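# Four arms remove elastic band from tea caddies

## Task

Using the scene frame, with the arms mounted on the tabletop approximately at arm1 (x=+0.32, y=+0.46, z=+0.72, facing -125 degrees), arm2 (x=-0.32, y=+0.46, z=+0.72, facing -55), arm3 (x=-0.32, y=-0.46, z=+0.72, facing +55) and arm4 (x=+0.32, y=-0.46, z=+0.72, facing +125), where facing is measured counter-clockwise from +x: get the elastic band off the tea caddies and leave it lying flat on the table, far enough from the caddies and without any part of it crossing another part. Every caddy must stay upright and near its starting spot. At the end all grippers must have released and the arms must have withdrawn, and the result only counts if it holds without any robot supporting it.

## Robot and tools

Robots: four identical i2rt Big YAM arms named arm1, arm2, arm3 and arm4. Each has six revolute joints, a two-finger gripper and a wrist camera. The feet sit on the tabletop at the positions listed in the task. With joints 1 and 6 at zero and the hand level and pointing forward, the wrist camera rides on top of the hand, looking toward the fingertips. Reach is about 1.0 m from the joint-1 axis. Joints move at different speeds, so the hand may sweep a wide, curved path between postures.

Frames: a single scene frame for everything, origin on the floor, +z up, table top near z=0.72. The hand point is midway between the fingertips; its z axis runs along the fingers and its y axis is the direction the fingers open and close. Only joint angles are commanded; no Cartesian poses are sent.

execute_actions(actions, cameras): actions is a list holding exactly one action object, or empty (then nothing moves and you just get state and images). The action object has one optional key per arm ("arm1" to "arm4"), each containing "joints", a map from joint name to an absolute target (not an offset). Names and ranges: joint1_rad -2.879 to 2.879 (rotation about the foot, positive counter-clockwise seen from above, 0 points the way the foot faces); joint2_rad 0 to 3.141 (shoulder; 0 has the upper arm pointing back about level, increasing raises it and brings it forward); joint3_rad 0 to 3.019 (elbow; 0 is fully folded, increasing opens it); joint4_rad -1.692 to 1.57 (hand pitch, positive tips the fingers up); joint5_rad -1.57 to 1.57 (sideways hand swing, positive toward the arm's right); joint6_rad -2.094 to 2.094 (hand roll, positive clockwise viewed from behind the hand); gripper_m 0 to 0.093, the fingertip gap in metres. Angles are radians. Tolerances for counting a joint as arrived: ±0.045, ±0.14, ±0.09, ±0.055, ±0.03, ±0.035 rad and ±0.003 m. All motions in one action begin together but may finish at different moments. Any unknown key or out-of-range number rejects the whole call and nothing moves. Joints or arms you omit may keep driving toward earlier targets. cameras is an optional list from arm1_cam_wrist, arm2_cam_wrist, arm3_cam_wrist, arm4_cam_wrist, cam_high, cam_low, all; omitted, null or ["all"] returns every camera, [] returns none. The "pictures" line gives the image order.

wait(seconds): 0 to 10 s; commands nothing, the simulation continues, and it returns the same as an empty action.

zoom_image(camera, region): region is [x0, y0, x1, y1] in pixels of that camera's most recent full image, top-left origin, no larger than 504 by 504. cam_high and cam_low are 672x504 pinhole cameras fixed in the room; wrist cameras are 616x616 fisheye. Calibration is given per camera and may be off by a few degrees and millimetres; wrist-camera poses also inherit joint-reading errors.

finished_scene(scene): pass the current scene's number once the band is off and resting on its own; this is final. If you resume after a summary, first send an empty execute_actions to learn the current scene and task.

Reading results: joint_positions gives measured angles. joint_status tells how each commanded motion ended: reached; "off_target" (stopped short and possibly still pushing); "contact_stop" or "time_out" (the joint keeps its stopping point, though after a time_out it may keep a target up to 0.375, 0.375, 0.113, 0.225, 0.075, 0.3 rad away for joints 1 to 6 and keep pushing, listed under on_its_own); "not_followed" after a "joint command not followed" line with a cause, meaning a self/inter-arm collision check blocked that arm's joints (its gripper command still runs) and the arm may retry those targets later. on_its_own lists uncommanded behaviour; "held at" is the held target, not the actual position. To relieve a pushing joint, command its reported position. Very small target changes may not move a joint. A "limit_stop_at_motor_heat" status follows an over-temperature fault; resend targets afterwards.

Hazards: the arms do not stop on contact and can press hard. A hard press between two robots fails and ends the run; the collision check can be late and ignores fingers, gripper housings and wrist cameras, and nothing in the state reports robot-to-robot contact. Contact through an object does not count. Do not knock caddies over or push anything out of the work area. Avoid drops, slips, slams and forceful pushing. Holding loads or pushing heats motors: a MOTOR HOT line appears from 85 °C, and at 100 °C that arm goes limp and falls (OVER-TEMPERATURE FAULT). Heat builds even while you are composing a reply, since the robots keep holding your last command during that time. Arms act independently and do not wait for each other. Finish with grippers open and arms retracted away from the band and caddies.

Each tool is called after ">>>" as name([rows], argument=value, ...), one row to a line, values as JSON.

## Session

>>> execute_actions(actions=[])

Scene clock: 0.00 s.
Motor temperatures (°C, as the motors report them): arm1=[18 20 19 20 20 21] | arm2=[19 20 20 21 19 19] | arm3=[19 19 19 19 19 21] | arm4=[22 19 19 22 19 18]
arm1.joint_positions: joint1_rad=-0.017 joint2_rad=+0.447 joint3_rad=+1.471 joint4_rad=-1.522 joint5_rad=-0.015 joint6_rad=+0.012 gripper_m=+0.095
arm1.joint_status: not commanded
arm1.hand: x=+0.2472 y=+0.3534 z=+1.3594 quat_wxyz=(-0.233, -0.770, -0.386, +0.451) (m; scene frame)
arm2.joint_positions: joint1_rad=+0.010 joint2_rad=+0.445 joint3_rad=+1.474 joint4_rad=-1.548 joint5_rad=-0.008 joint6_rad=-0.009 gripper_m=+0.094
arm2.joint_status: not commanded
arm2.hand: x=-0.2434 y=+0.3676 z=+1.3071 quat_wxyz=(-0.447, -0.381, -0.776, +0.229) (m; scene frame)
arm3.joint_positions: joint1_rad=+0.014 joint2_rad=+0.441 joint3_rad=+1.470 joint4_rad=-1.539 joint5_rad=-0.010 joint6_rad=-0.016 gripper_m=+0.094
arm3.joint_status: not commanded
arm3.hand: x=-0.2584 y=-0.3577 z=+1.3439 quat_wxyz=(-0.441, +0.430, -0.747, -0.248) (m; scene frame)
arm4.joint_positions: joint1_rad=+0.008 joint2_rad=+0.450 joint3_rad=+1.453 joint4_rad=-1.526 joint5_rad=-0.008 joint6_rad=+0.010 gripper_m=+0.094
arm4.joint_status: not commanded
arm4.hand: x=+0.2450 y=-0.3527 z=+1.3156 quat_wxyz=(-0.228, +0.765, -0.407, -0.444) (m; scene frame)
pictures: arm1_cam_wrist, arm2_cam_wrist, arm3_cam_wrist, arm4_cam_wrist, cam_high, cam_low
Images, in order (width x height): arm1_cam_wrist 616x616, arm2_cam_wrist 616x616, arm3_cam_wrist 616x616, arm4_cam_wrist 616x616, cam_high 672x504, cam_low 672x504.

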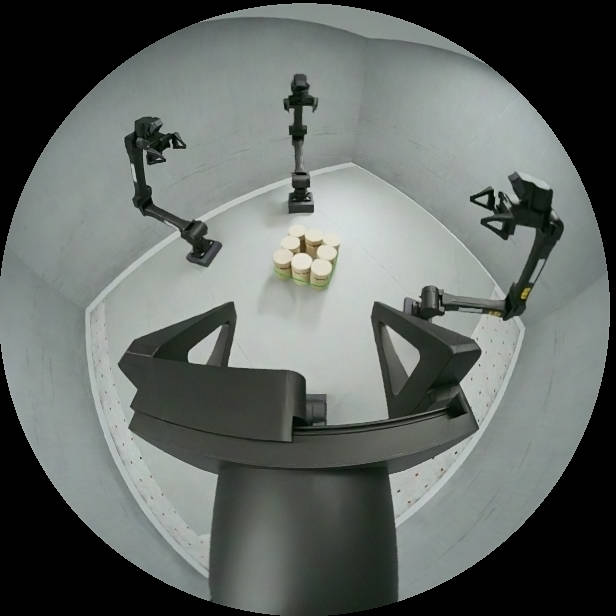

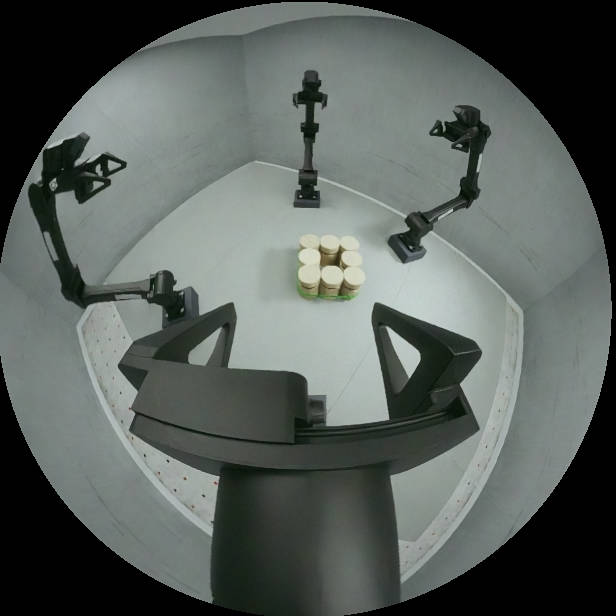

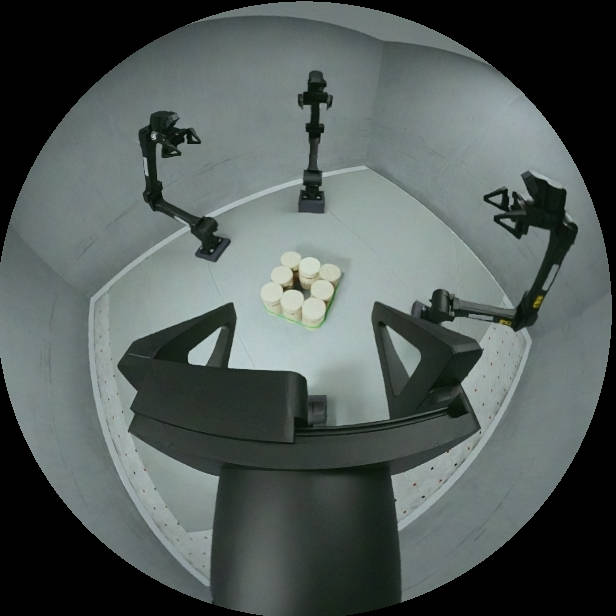

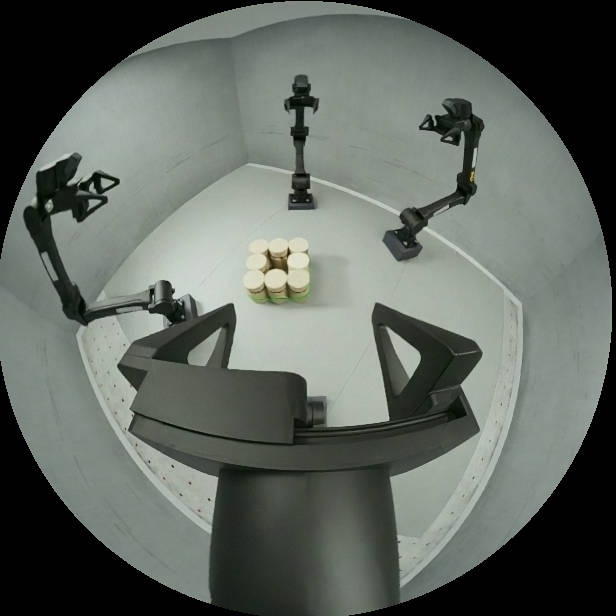

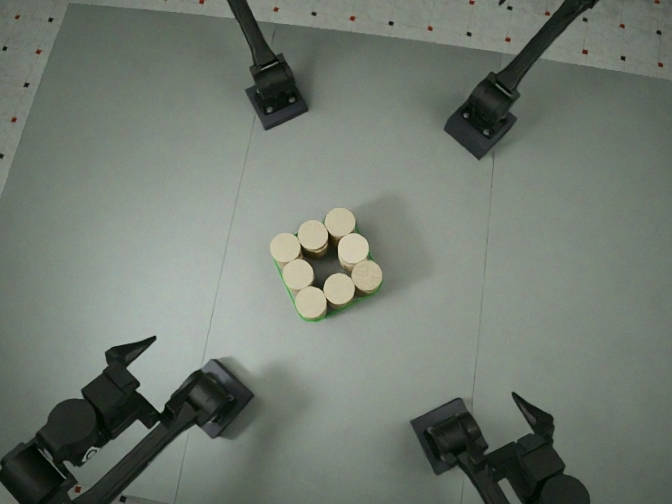

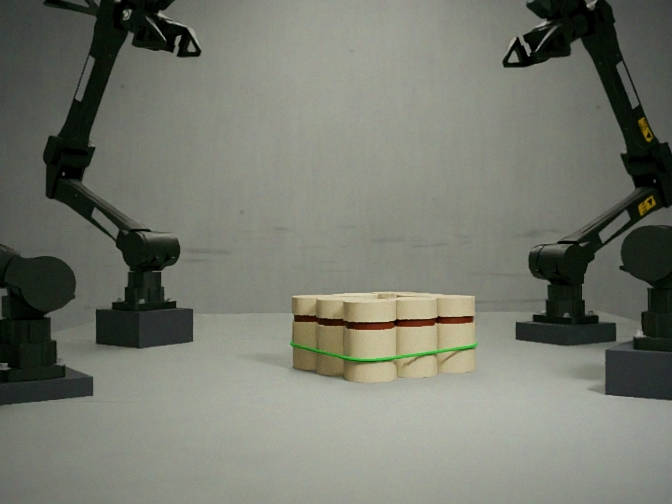

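>>> zoom_image(camera="cam_high", region=[250, 190, 410, 340])

>>> zoom_image(camera="cam_low", region=[270, 270, 500, 400])

>>> execute_actions([
  {"arm1":{"joints":{"joint2_rad":0.9}},"arm2":{"joints":{"joint3_rad":1.0}},"arm3":{"joints":{"joint4_rad":-1.0}},"arm4":{"joints":{"joint5_rad":0.5}}},
], cameras=[])

Region (250, 190, 410, 340) of cam_high's 672x504 image, scaled by 3.150, with more detail than that image has; it fills the top 472 rows of this view, and the rest is white.

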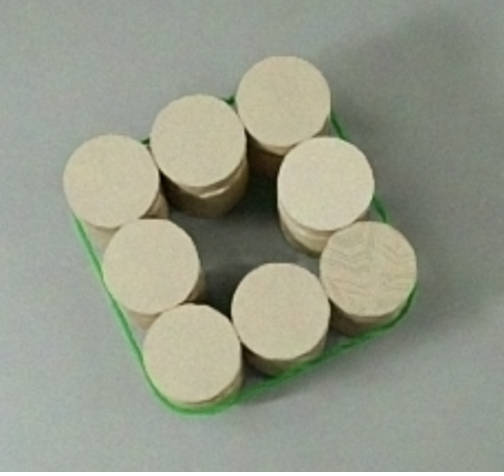

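Region (270, 270, 500, 400) of cam_low's 672x504 image, scaled by 2.191, with more detail than that image has; it fills the top 285 rows of this view, and the rest is white.

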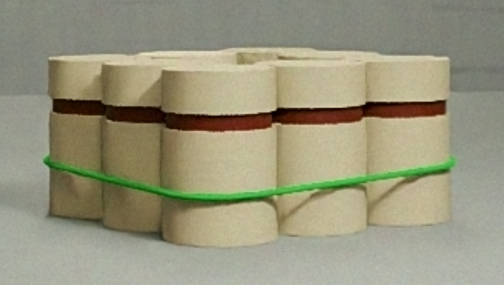

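Scene clock: 12.53 s.
Motor temperatures (°C, as the motors report them): arm1=[18 20 20 20 20 21] | arm2=[19 20 21 21 19 19] | arm3=[19 19 21 19 19 21] | arm4=[22 19 21 22 19 18]
arm1.joint_positions: joint1_rad=-0.017 joint2_rad=+0.898 joint3_rad=+1.471 joint4_rad=-1.522 joint5_rad=-0.015 joint6_rad=+0.012 gripper_m=+0.095
arm1.joint_status: all done
arm1.hand: x=+0.1401 y=+0.2114 z=+1.2699 quat_wxyz=(-0.141, -0.854, -0.424, +0.268) (m; scene frame)
arm2.joint_positions: joint1_rad=+0.010 joint2_rad=+0.450 joint3_rad=+1.006 joint4_rad=-1.548 joint5_rad=-0.008 joint6_rad=-0.009 gripper_m=+0.094
arm2.joint_status: all done
arm2.hand: x=-0.2156 y=+0.3265 z=+1.0995 quat_wxyz=(-0.254, -0.425, -0.859, +0.131) (m; scene frame)
arm3.joint_positions: joint1_rad=+0.014 joint2_rad=+0.441 joint3_rad=+1.470 joint4_rad=-1.021 joint5_rad=-0.010 joint6_rad=-0.016 gripper_m=+0.094
arm3.joint_status: all done
arm3.hand: x=-0.2420 y=-0.3311 z=+1.4660 quat_wxyz=(-0.620, +0.352, -0.609, -0.346) (m; scene frame)
arm4.joint_positions: joint1_rad=+0.008 joint2_rad=+0.450 joint3_rad=+1.453 joint4_rad=-1.526 joint5_rad=+0.497 joint6_rad=+0.010 gripper_m=+0.094
arm4.joint_status: all done
arm4.hand: x=+0.3240 y=-0.3206 z=+1.3262 quat_wxyz=(-0.413, +0.683, -0.504, -0.330) (m; scene frame)
pictures: none
No camera images: the call's "cameras" was empty. Leave "cameras" out to get every camera's image.

>>> execute_actions([
  {"arm1":{"joints":{"joint1_rad":0.077,"joint2_rad":1.491,"joint3_rad":0.681,"joint4_rad":-0.14,"joint5_rad":0,"joint6_rad":1.57,"gripper_m":0.035}},"arm2":{"joints":{"joint1_rad":-0.287,"joint2_rad":1.357,"joint3_rad":0.713,"joint4_rad":-0.306,"joint5_rad":0,"joint6_rad":1.57,"gripper_m":0.035}},"arm3":{"joints":{"joint1_rad":-0.138,"joint2_rad":0.74,"joint3_rad":0.221,"joint4_rad":-0.431,"joint5_rad":0,"joint6_rad":1.57,"gripper_m":0.035}},"arm4":{"joints":{"joint1_rad":0.14,"joint2_rad":0.893,"joint3_rad":0.349,"joint4_rad":-0.406,"joint5_rad":0,"joint6_rad":1.57,"gripper_m":0.035}}},
])

Scene clock: 134.70 s.
Motor temperatures (°C, as the motors report them): arm1=[18 20 23 20 20 21] | arm2=[19 20 25 21 19 19] | arm3=[19 19 25 20 19 21] | arm4=[22 19 23 22 19 18]
arm1.joint_positions: joint1_rad=+0.076 joint2_rad=+1.500 joint3_rad=+0.684 joint4_rad=-0.152 joint5_rad=-0.003 joint6_rad=+1.560 gripper_m=+0.035
arm1.joint_status: all done
arm1.hand: x=+0.0774 y=+0.0645 z=+0.8243 quat_wxyz=(-0.281, -0.922, +0.254, +0.082) (m; scene frame)
arm2.joint_positions: joint1_rad=-0.284 joint2_rad=+1.358 joint3_rad=+0.722 joint4_rad=-0.323 joint5_rad=+0.000 joint6_rad=+1.553 gripper_m=+0.035
arm2.joint_status: all done
arm2.hand: x=-0.1660 y=+0.0302 z=+0.8350 quat_wxyz=(-0.299, -0.938, -0.172, -0.045) (m; scene frame)
arm3.joint_positions: joint1_rad=-0.129 joint2_rad=+0.753 joint3_rad=+0.214 joint4_rad=-0.449 joint5_rad=-0.002 joint6_rad=+1.560 gripper_m=+0.035
arm3.joint_status: all done
arm3.hand: x=-0.1573 y=-0.2635 z=+0.8209 quat_wxyz=(-0.098, -0.319, -0.903, -0.271) (m; scene frame)
arm4.joint_positions: joint1_rad=+0.136 joint2_rad=+0.899 joint3_rad=+0.345 joint4_rad=-0.425 joint5_rad=+0.003 joint6_rad=+1.560 gripper_m=+0.035
arm4.joint_status: all done
arm4.hand: x=+0.1206 y=-0.2341 z=+0.8233 quat_wxyz=(+0.100, +0.344, -0.893, -0.272) (m; scene frame)
pictures: arm1_cam_wrist, arm2_cam_wrist, arm3_cam_wrist, arm4_cam_wrist, cam_high, cam_low
camera_calibration (this result's frames):
arm1_cam_wrist: T_world_to_cam=[[0.417942, 0.705429, -0.572445, 0.395244], [0.867955, -0.123973, 0.480921, -0.453868], [0.268288, -0.697854, -0.664094, 0.693245], [0, 0, 0, 1]] pos_world=[0.0427579, 0.1487, 0.90491]
arm2_cam_wrist: T_world_to_cam=[[-0.301356, 0.757023, -0.579741, 0.410371], [0.650308, 0.607835, 0.455671, -0.284202], [0.697341, -0.239691, -0.675473, 0.815837], [0, 0, 0, 1]] pos_world=[-0.260429, 0.0576361, 0.918487]
arm3_cam_wrist: T_world_to_cam=[[-0.527032, -0.646169, -0.551999, 0.204245], [-0.833241, 0.265125, 0.485199, -0.454542], [-0.167172, 0.715663, -0.678144, 0.842821], [0, 0, 0, 1]] pos_world=[-0.130204, -0.350689, 0.904841]
arm4_cam_wrist: T_world_to_cam=[[0.563457, -0.617257, -0.5491, 0.238583], [-0.393212, -0.784914, 0.478847, -0.525136], [-0.726568, -0.0538968, -0.684978, 0.765272], [0, 0, 0, 1]] pos_world=[0.215101, -0.223674, 0.90666]
Images, in order (width x height): arm1_cam_wrist 616x616, arm2_cam_wrist 616x616, arm3_cam_wrist 616x616, arm4_cam_wrist 616x616, cam_high 672x504, cam_low 672x504.

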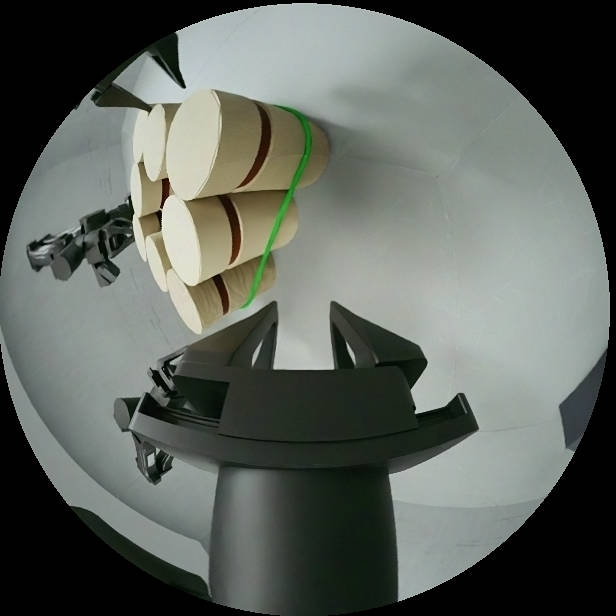

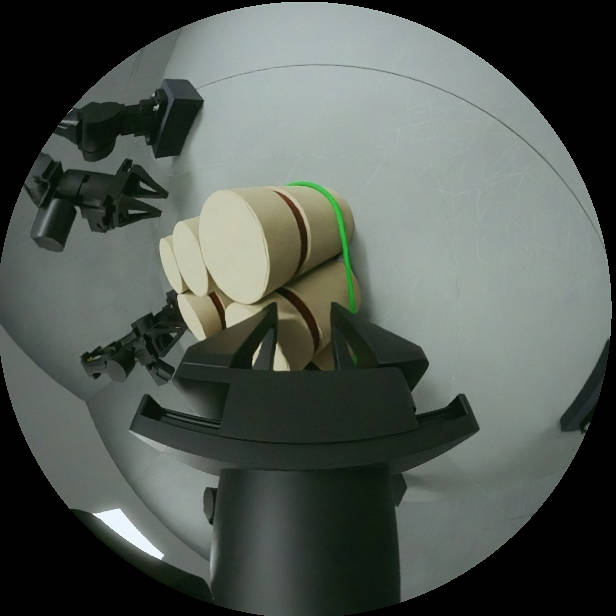

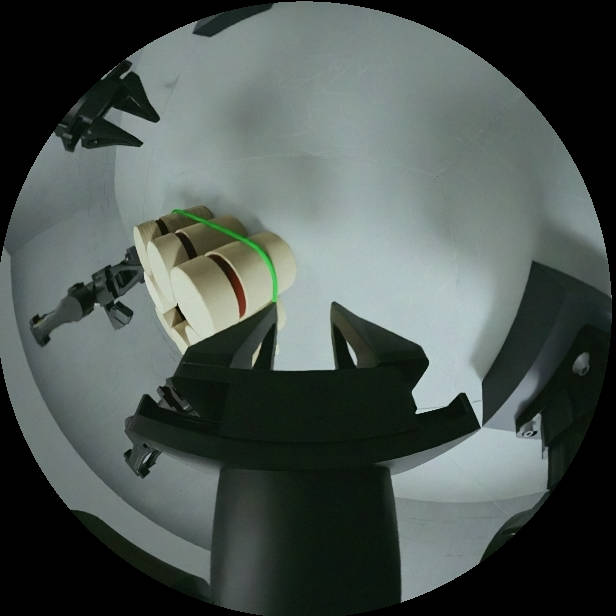

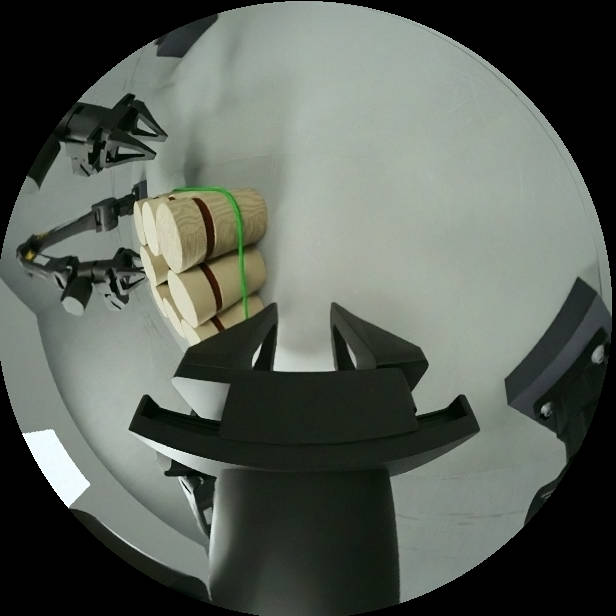

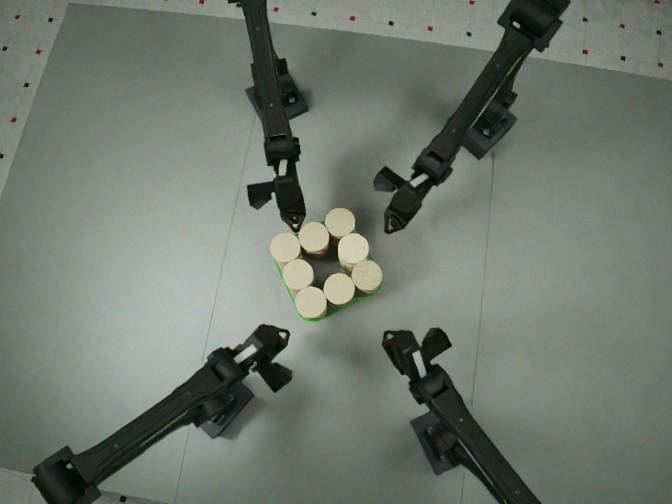

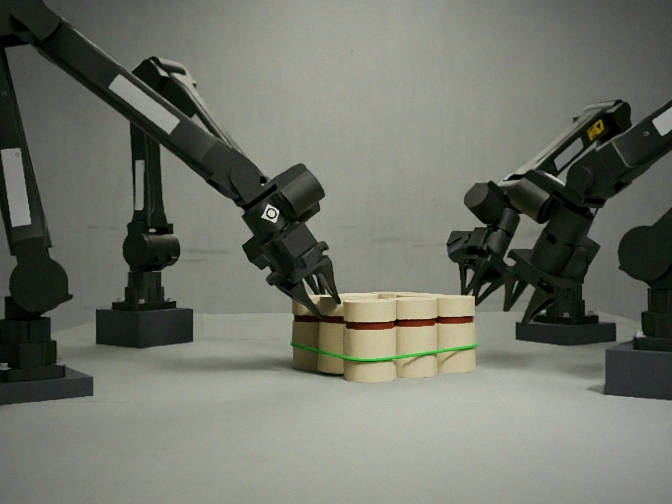

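>>> zoom_image(camera="cam_high", region=[230, 160, 450, 380])

Region (230, 160, 450, 380) of cam_high's 672x504 image, scaled by 2.291, with more detail than that image has.

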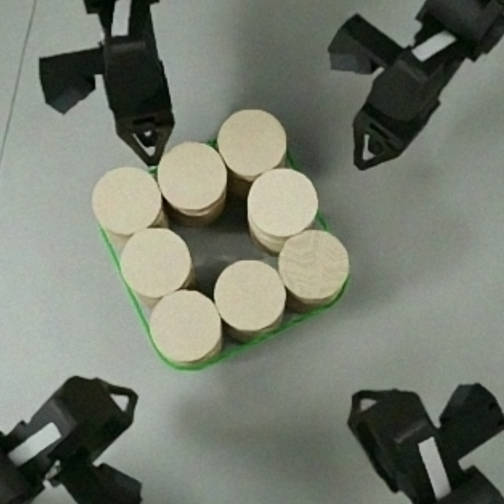

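>>> execute_actions([
  {"arm1":{"joints":{"joint1_rad":-0.051,"joint2_rad":1.593,"joint3_rad":0.734,"joint4_rad":-0.075,"gripper_m":0.03}},"arm2":{"joints":{"joint1_rad":-0.306,"joint2_rad":1.334,"joint3_rad":0.605,"joint4_rad":-0.214,"gripper_m":0.03}},"arm3":{"joints":{"joint1_rad":0.091,"joint2_rad":1.062,"joint3_rad":0.292,"joint4_rad":-0.163,"gripper_m":0.03}},"arm4":{"joints":{"joint1_rad":0.127,"joint2_rad":1.279,"joint3_rad":0.529,"joint4_rad":-0.184,"gripper_m":0.03}}},
])

>>> zoom_image(camera="cam_high", region=[230, 160, 450, 380])

>>> zoom_image(camera="cam_low", region=[220, 230, 560, 400])

Scene clock: 182.20 s.
Motor temperatures (°C, as the motors report them): arm1=[18 21 22 20 20 21] | arm2=[19 20 25 21 19 19] | arm3=[19 19 27 20 19 21] | arm4=[22 19 24 22 19 18]
arm1.joint_positions: joint1_rad=-0.059 joint2_rad=+1.581 joint3_rad=+0.712 joint4_rad=-0.085 joint5_rad=-0.002 joint6_rad=+1.561 gripper_m=+0.030
arm1.joint_status: all done
arm1.hand: x=+0.0145 y=+0.0866 z=+0.8083 quat_wxyz=(-0.281, -0.901, +0.315, +0.104) (m; scene frame)
arm2.joint_positions: joint1_rad=-0.300 joint2_rad=+1.341 joint3_rad=+0.608 joint4_rad=-0.231 joint5_rad=+0.000 joint6_rad=+1.555 gripper_m=+0.030
arm2.joint_status: all done
arm2.hand: x=-0.1830 y=+0.0572 z=+0.8050 quat_wxyz=(-0.297, -0.940, -0.165, -0.042) (m; scene frame)
arm3.joint_positions: joint1_rad=+0.082 joint2_rad=+1.053 joint3_rad=+0.264 joint4_rad=-0.181 joint5_rad=+0.000 joint6_rad=+1.561 gripper_m=+0.030
arm3.joint_status: all done
arm3.hand: x=-0.1805 y=-0.1929 z=+0.8023 quat_wxyz=(-0.071, -0.223, -0.929, -0.287) (m; scene frame)
arm4.joint_positions: joint1_rad=+0.136 joint2_rad=+1.283 joint3_rad=+0.511 joint4_rad=-0.197 joint5_rad=+0.002 joint6_rad=+1.562 gripper_m=+0.030
arm4.joint_status: all done
arm4.hand: x=+0.0601 y=-0.1660 z=+0.8027 quat_wxyz=(+0.102, +0.343, -0.892, -0.276) (m; scene frame)
pictures: arm1_cam_wrist, arm2_cam_wrist, arm3_cam_wrist, arm4_cam_wrist, cam_high, cam_low
camera_calibration (this result's frames):
arm1_cam_wrist: T_world_to_cam=[[0.503821, 0.636206, -0.5843, 0.411096], [0.848075, -0.235803, 0.474516, -0.373646], [0.16411, -0.734601, -0.658353, 0.715003], [0, 0, 0, 1]] pos_world=[-0.00757843, 0.175593, 0.888228]
arm2_cam_wrist: T_world_to_cam=[[-0.289373, 0.765101, -0.575225, 0.3655], [0.660841, 0.594427, 0.458199, -0.275232], [0.692497, -0.247542, -0.677621, 0.81523], [0, 0, 0, 1]] pos_world=[-0.276894, 0.0857641, 0.888773]
arm3_cam_wrist: T_world_to_cam=[[-0.376632, -0.733275, -0.566088, 0.249052], [-0.874352, 0.0795101, 0.478735, -0.521582], [-0.306035, 0.675267, -0.671087, 0.737341], [0, 0, 0, 1]] pos_world=[-0.136594, -0.273807, 0.885504]
arm4_cam_wrist: T_world_to_cam=[[0.558543, -0.614009, -0.557695, 0.311143], [-0.390349, -0.787814, 0.476421, -0.484306], [-0.731886, -0.0484062, -0.679705, 0.707814], [0, 0, 0, 1]] pos_world=[0.155204, -0.156236, 0.885362]
Images, in order (width x height): arm1_cam_wrist 616x616, arm2_cam_wrist 616x616, arm3_cam_wrist 616x616, arm4_cam_wrist 616x616, cam_high 672x504, cam_low 672x504.

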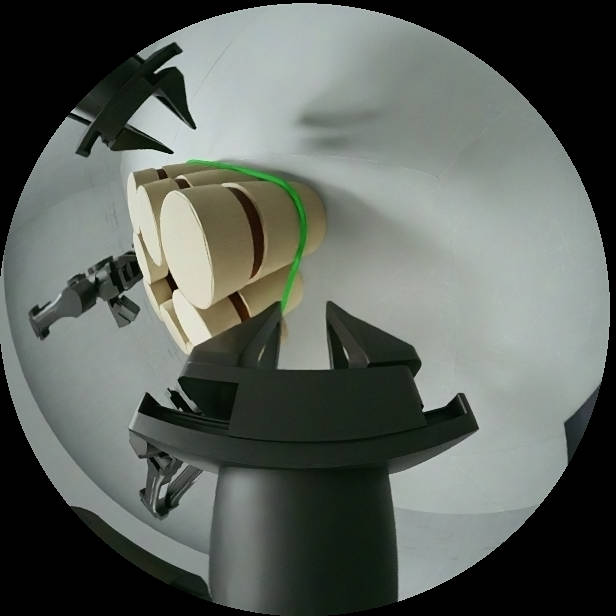

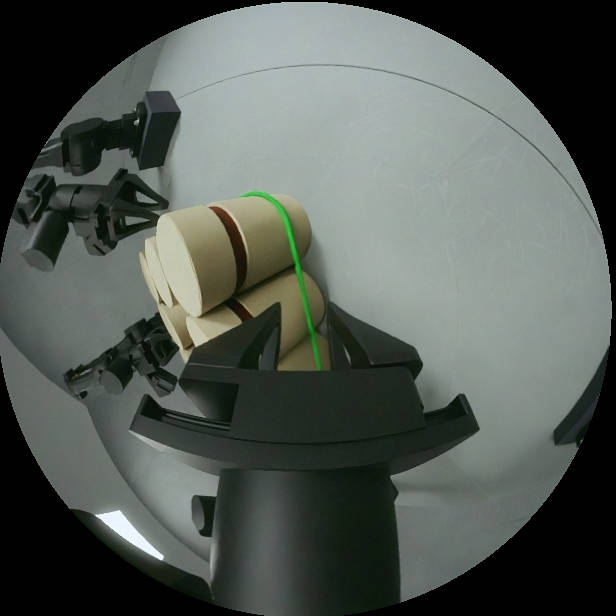

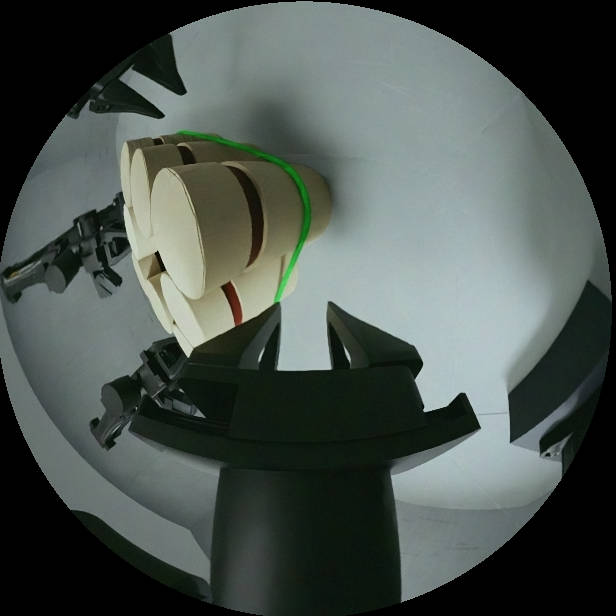

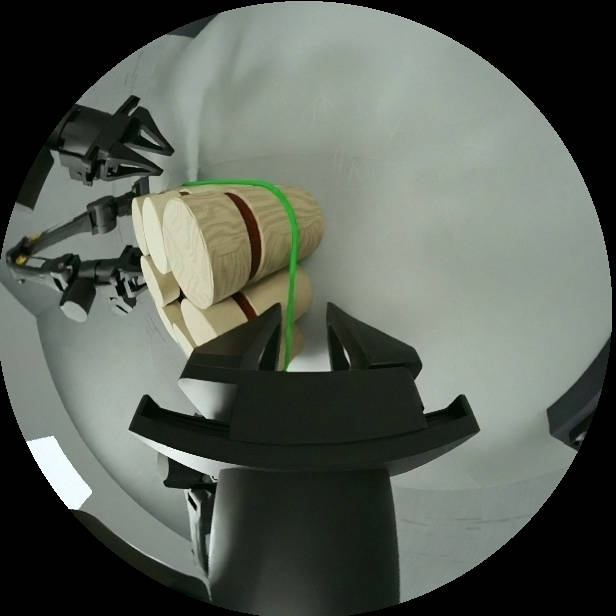

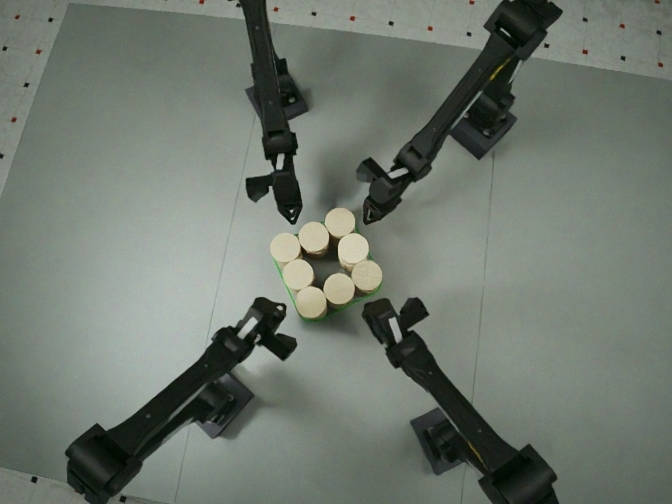

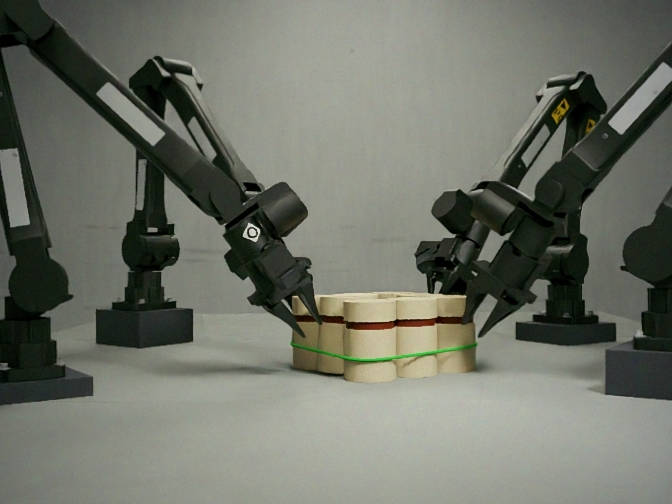

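Region (230, 160, 450, 380) of cam_high's 672x504 image, scaled by 2.291, with more detail than that image has.

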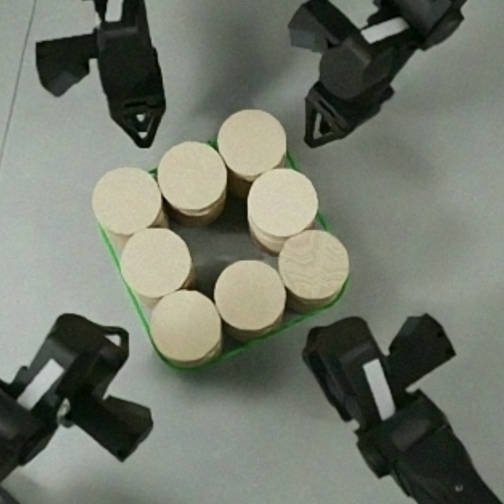

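Region (220, 230, 560, 400) of cam_low's 672x504 image, scaled by 1.482, with more detail than that image has.

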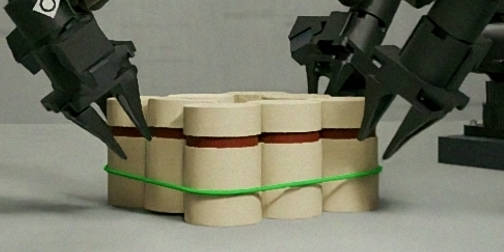

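>>> execute_actions([
  {"arm1":{"joints":{"joint1_rad":-0.038,"joint2_rad":1.733,"joint3_rad":0.804,"joint4_rad":0.005}},"arm2":{"joints":{"joint2_rad":1.476,"joint3_rad":0.655,"joint4_rad":-0.095}},"arm3":{"joints":{"joint2_rad":1.294,"joint3_rad":0.335,"joint4_rad":0.046}},"arm4":{"joints":{"joint1_rad":0.12,"joint2_rad":1.436,"joint3_rad":0.573,"joint4_rad":-0.052}}},
])

>>> zoom_image(camera="cam_high", region=[250, 190, 410, 350])

>>> zoom_image(camera="arm1_cam_wrist", region=[220, 220, 380, 380])

>>> zoom_image(camera="arm2_cam_wrist", region=[220, 220, 380, 380])

>>> zoom_image(camera="arm3_cam_wrist", region=[220, 220, 380, 380])

>>> zoom_image(camera="arm4_cam_wrist", region=[220, 220, 380, 380])

Scene clock: 221.40 s.
Motor temperatures (°C, as the motors report them): arm1=[18 21 23 20 20 21] | arm2=[19 21 25 21 19 19] | arm3=[19 19 28 20 19 21] | arm4=[22 20 25 22 19 18]
arm1.joint_positions: joint1_rad=-0.043 joint2_rad=+1.722 joint3_rad=+0.788 joint4_rad=-0.004 joint5_rad=-0.002 joint6_rad=+1.561 gripper_m=+0.030
arm1.joint_status: all done
arm1.hand: x=-0.0022 y=+0.0533 z=+0.7816 quat_wxyz=(-0.290, -0.900, +0.307, +0.105) (m; scene frame)
arm2.joint_positions: joint1_rad=-0.300 joint2_rad=+1.482 joint3_rad=+0.609 joint4_rad=-0.112 joint5_rad=+0.000 joint6_rad=+1.555 gripper_m=+0.030
arm2.joint_status: all done
arm2.hand: x=-0.1796 y=+0.0458 z=+0.7644 quat_wxyz=(-0.287, -0.943, -0.165, -0.041) (m; scene frame)
arm3.joint_positions: joint1_rad=+0.082 joint2_rad=+1.284 joint3_rad=+0.311 joint4_rad=+0.026 joint5_rad=+0.000 joint6_rad=+1.561 gripper_m=+0.030
arm3.joint_status: all done
arm3.hand: x=-0.1635 y=-0.1602 z=+0.7807 quat_wxyz=(-0.074, -0.222, -0.926, -0.298) (m; scene frame)
arm4.joint_positions: joint1_rad=+0.128 joint2_rad=+1.440 joint3_rad=+0.542 joint4_rad=-0.071 joint5_rad=+0.002 joint6_rad=+1.562 gripper_m=+0.030
arm4.joint_status: all done
arm4.hand: x=+0.0461 y=-0.1454 z=+0.7722 quat_wxyz=(+0.101, +0.340, -0.893, -0.277) (m; scene frame)
pictures: arm1_cam_wrist, arm2_cam_wrist, arm3_cam_wrist, arm4_cam_wrist, cam_high, cam_low
camera_calibration (this result's frames):
arm1_cam_wrist: T_world_to_cam=[[0.487448, 0.635884, -0.598369, 0.436064], [0.856678, -0.215803, 0.468542, -0.35104], [0.168808, -0.741, -0.649941, 0.6695], [0, 0, 0, 1]] pos_world=[-0.0248475, 0.143057, 0.860539]
arm2_cam_wrist: T_world_to_cam=[[-0.29284, 0.775809, -0.558897, 0.338289], [0.663899, 0.585627, 0.465057, -0.256407], [0.688101, -0.234864, -0.686554, 0.787942], [0, 0, 0, 1]] pos_world=[-0.27289, 0.0727702, 0.849277]
arm3_cam_wrist: T_world_to_cam=[[-0.37057, -0.721582, -0.584806, 0.284687], [-0.879366, 0.0698868, 0.47099, -0.495277], [-0.298987, 0.688793, -0.660432, 0.700925], [0, 0, 0, 1]] pos_world=[-0.120466, -0.242754, 0.86267]
arm4_cam_wrist: T_world_to_cam=[[0.553851, -0.61824, -0.557699, 0.314177], [-0.396356, -0.784823, 0.476398, -0.458344], [-0.732223, -0.0428064, -0.679718, 0.678749], [0, 0, 0, 1]] pos_world=[0.141321, -0.136427, 0.854928]
Images, in order (width x height): arm1_cam_wrist 616x616, arm2_cam_wrist 616x616, arm3_cam_wrist 616x616, arm4_cam_wrist 616x616, cam_high 672x504, cam_low 672x504.

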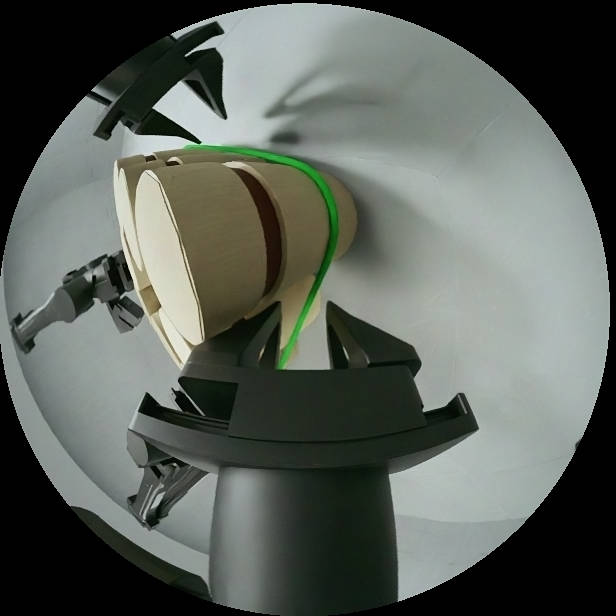

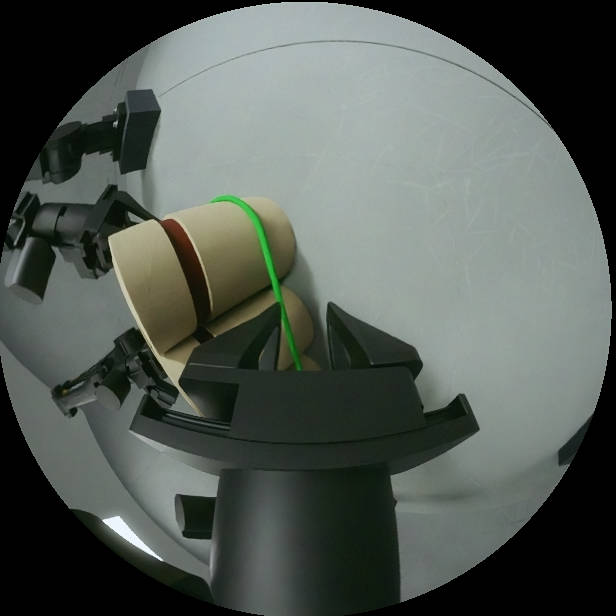

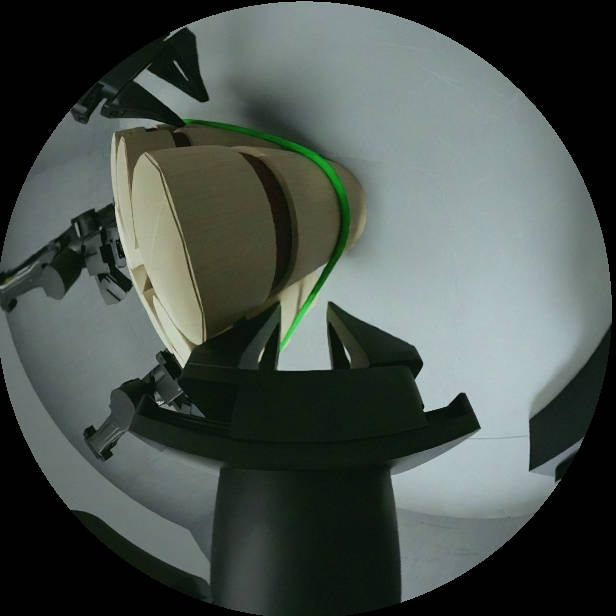

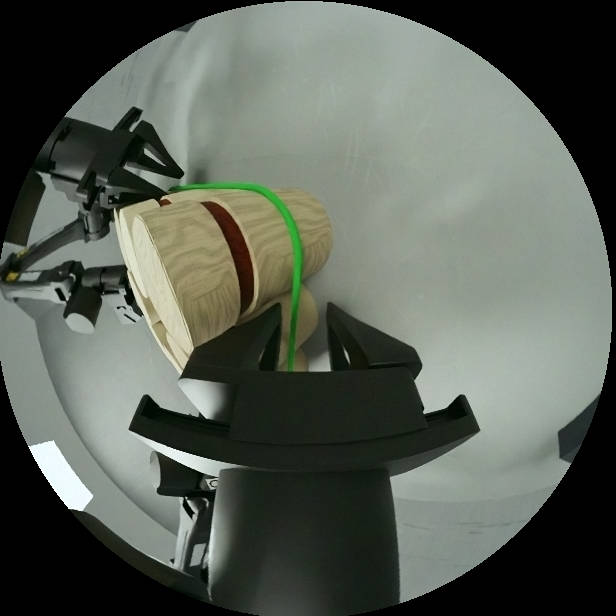

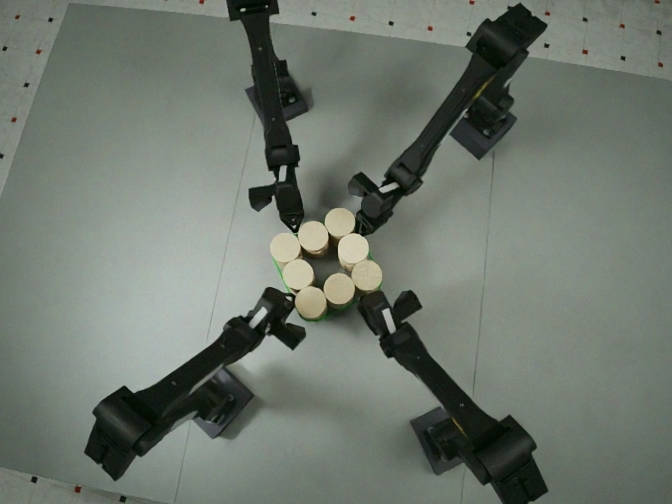

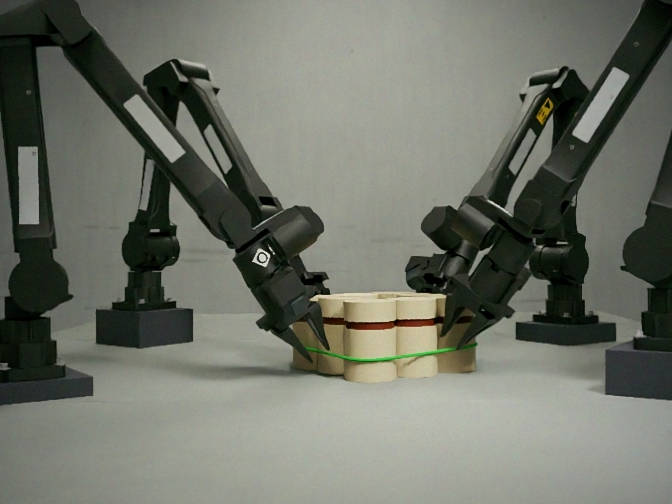

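Region (250, 190, 410, 350) of cam_high's 672x504 image, scaled by 3.150, with more detail than that image has.

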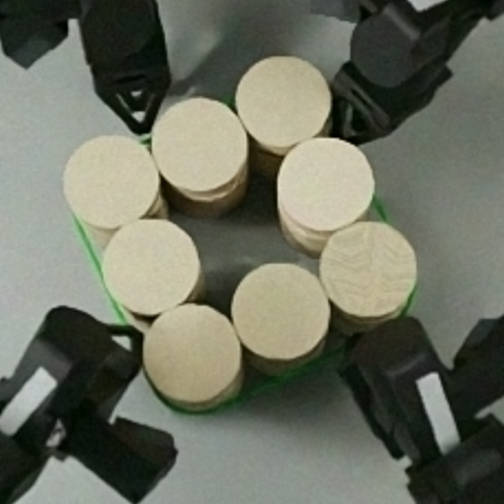

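Region (220, 220, 380, 380) of arm1_cam_wrist's 616x616 image, scaled by 3.150, with more detail than that image has.

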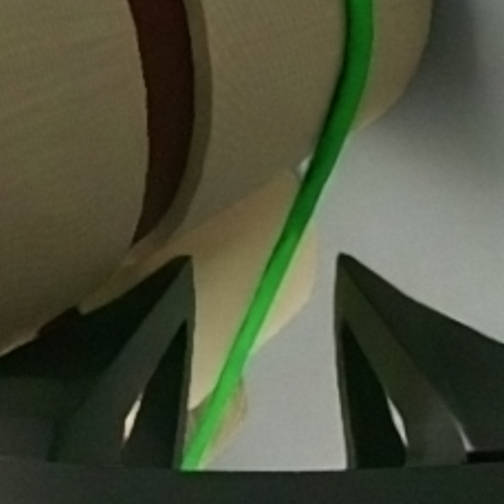

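Region (220, 220, 380, 380) of arm2_cam_wrist's 616x616 image, scaled by 3.150, with more detail than that image has.

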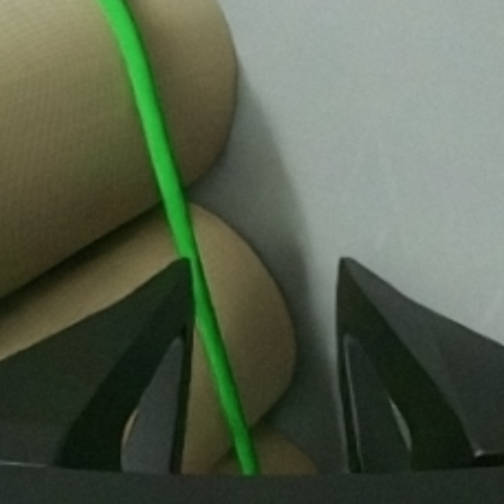

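Region (220, 220, 380, 380) of arm3_cam_wrist's 616x616 image, scaled by 3.150, with more detail than that image has.

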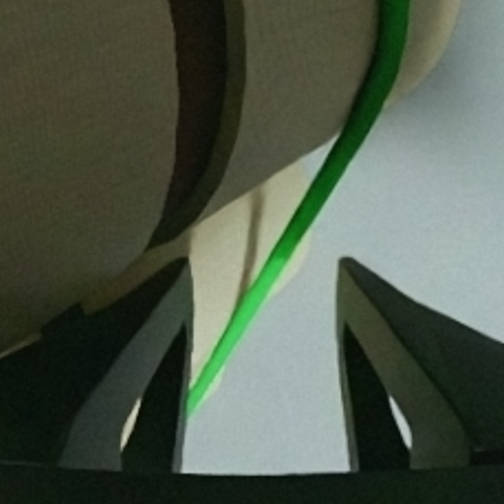

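Region (220, 220, 380, 380) of arm4_cam_wrist's 616x616 image, scaled by 3.150, with more detail than that image has.

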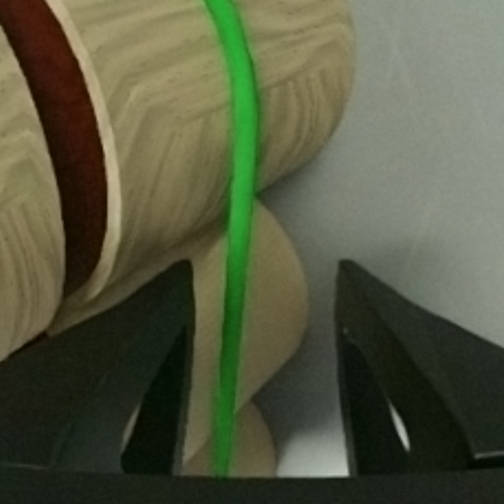

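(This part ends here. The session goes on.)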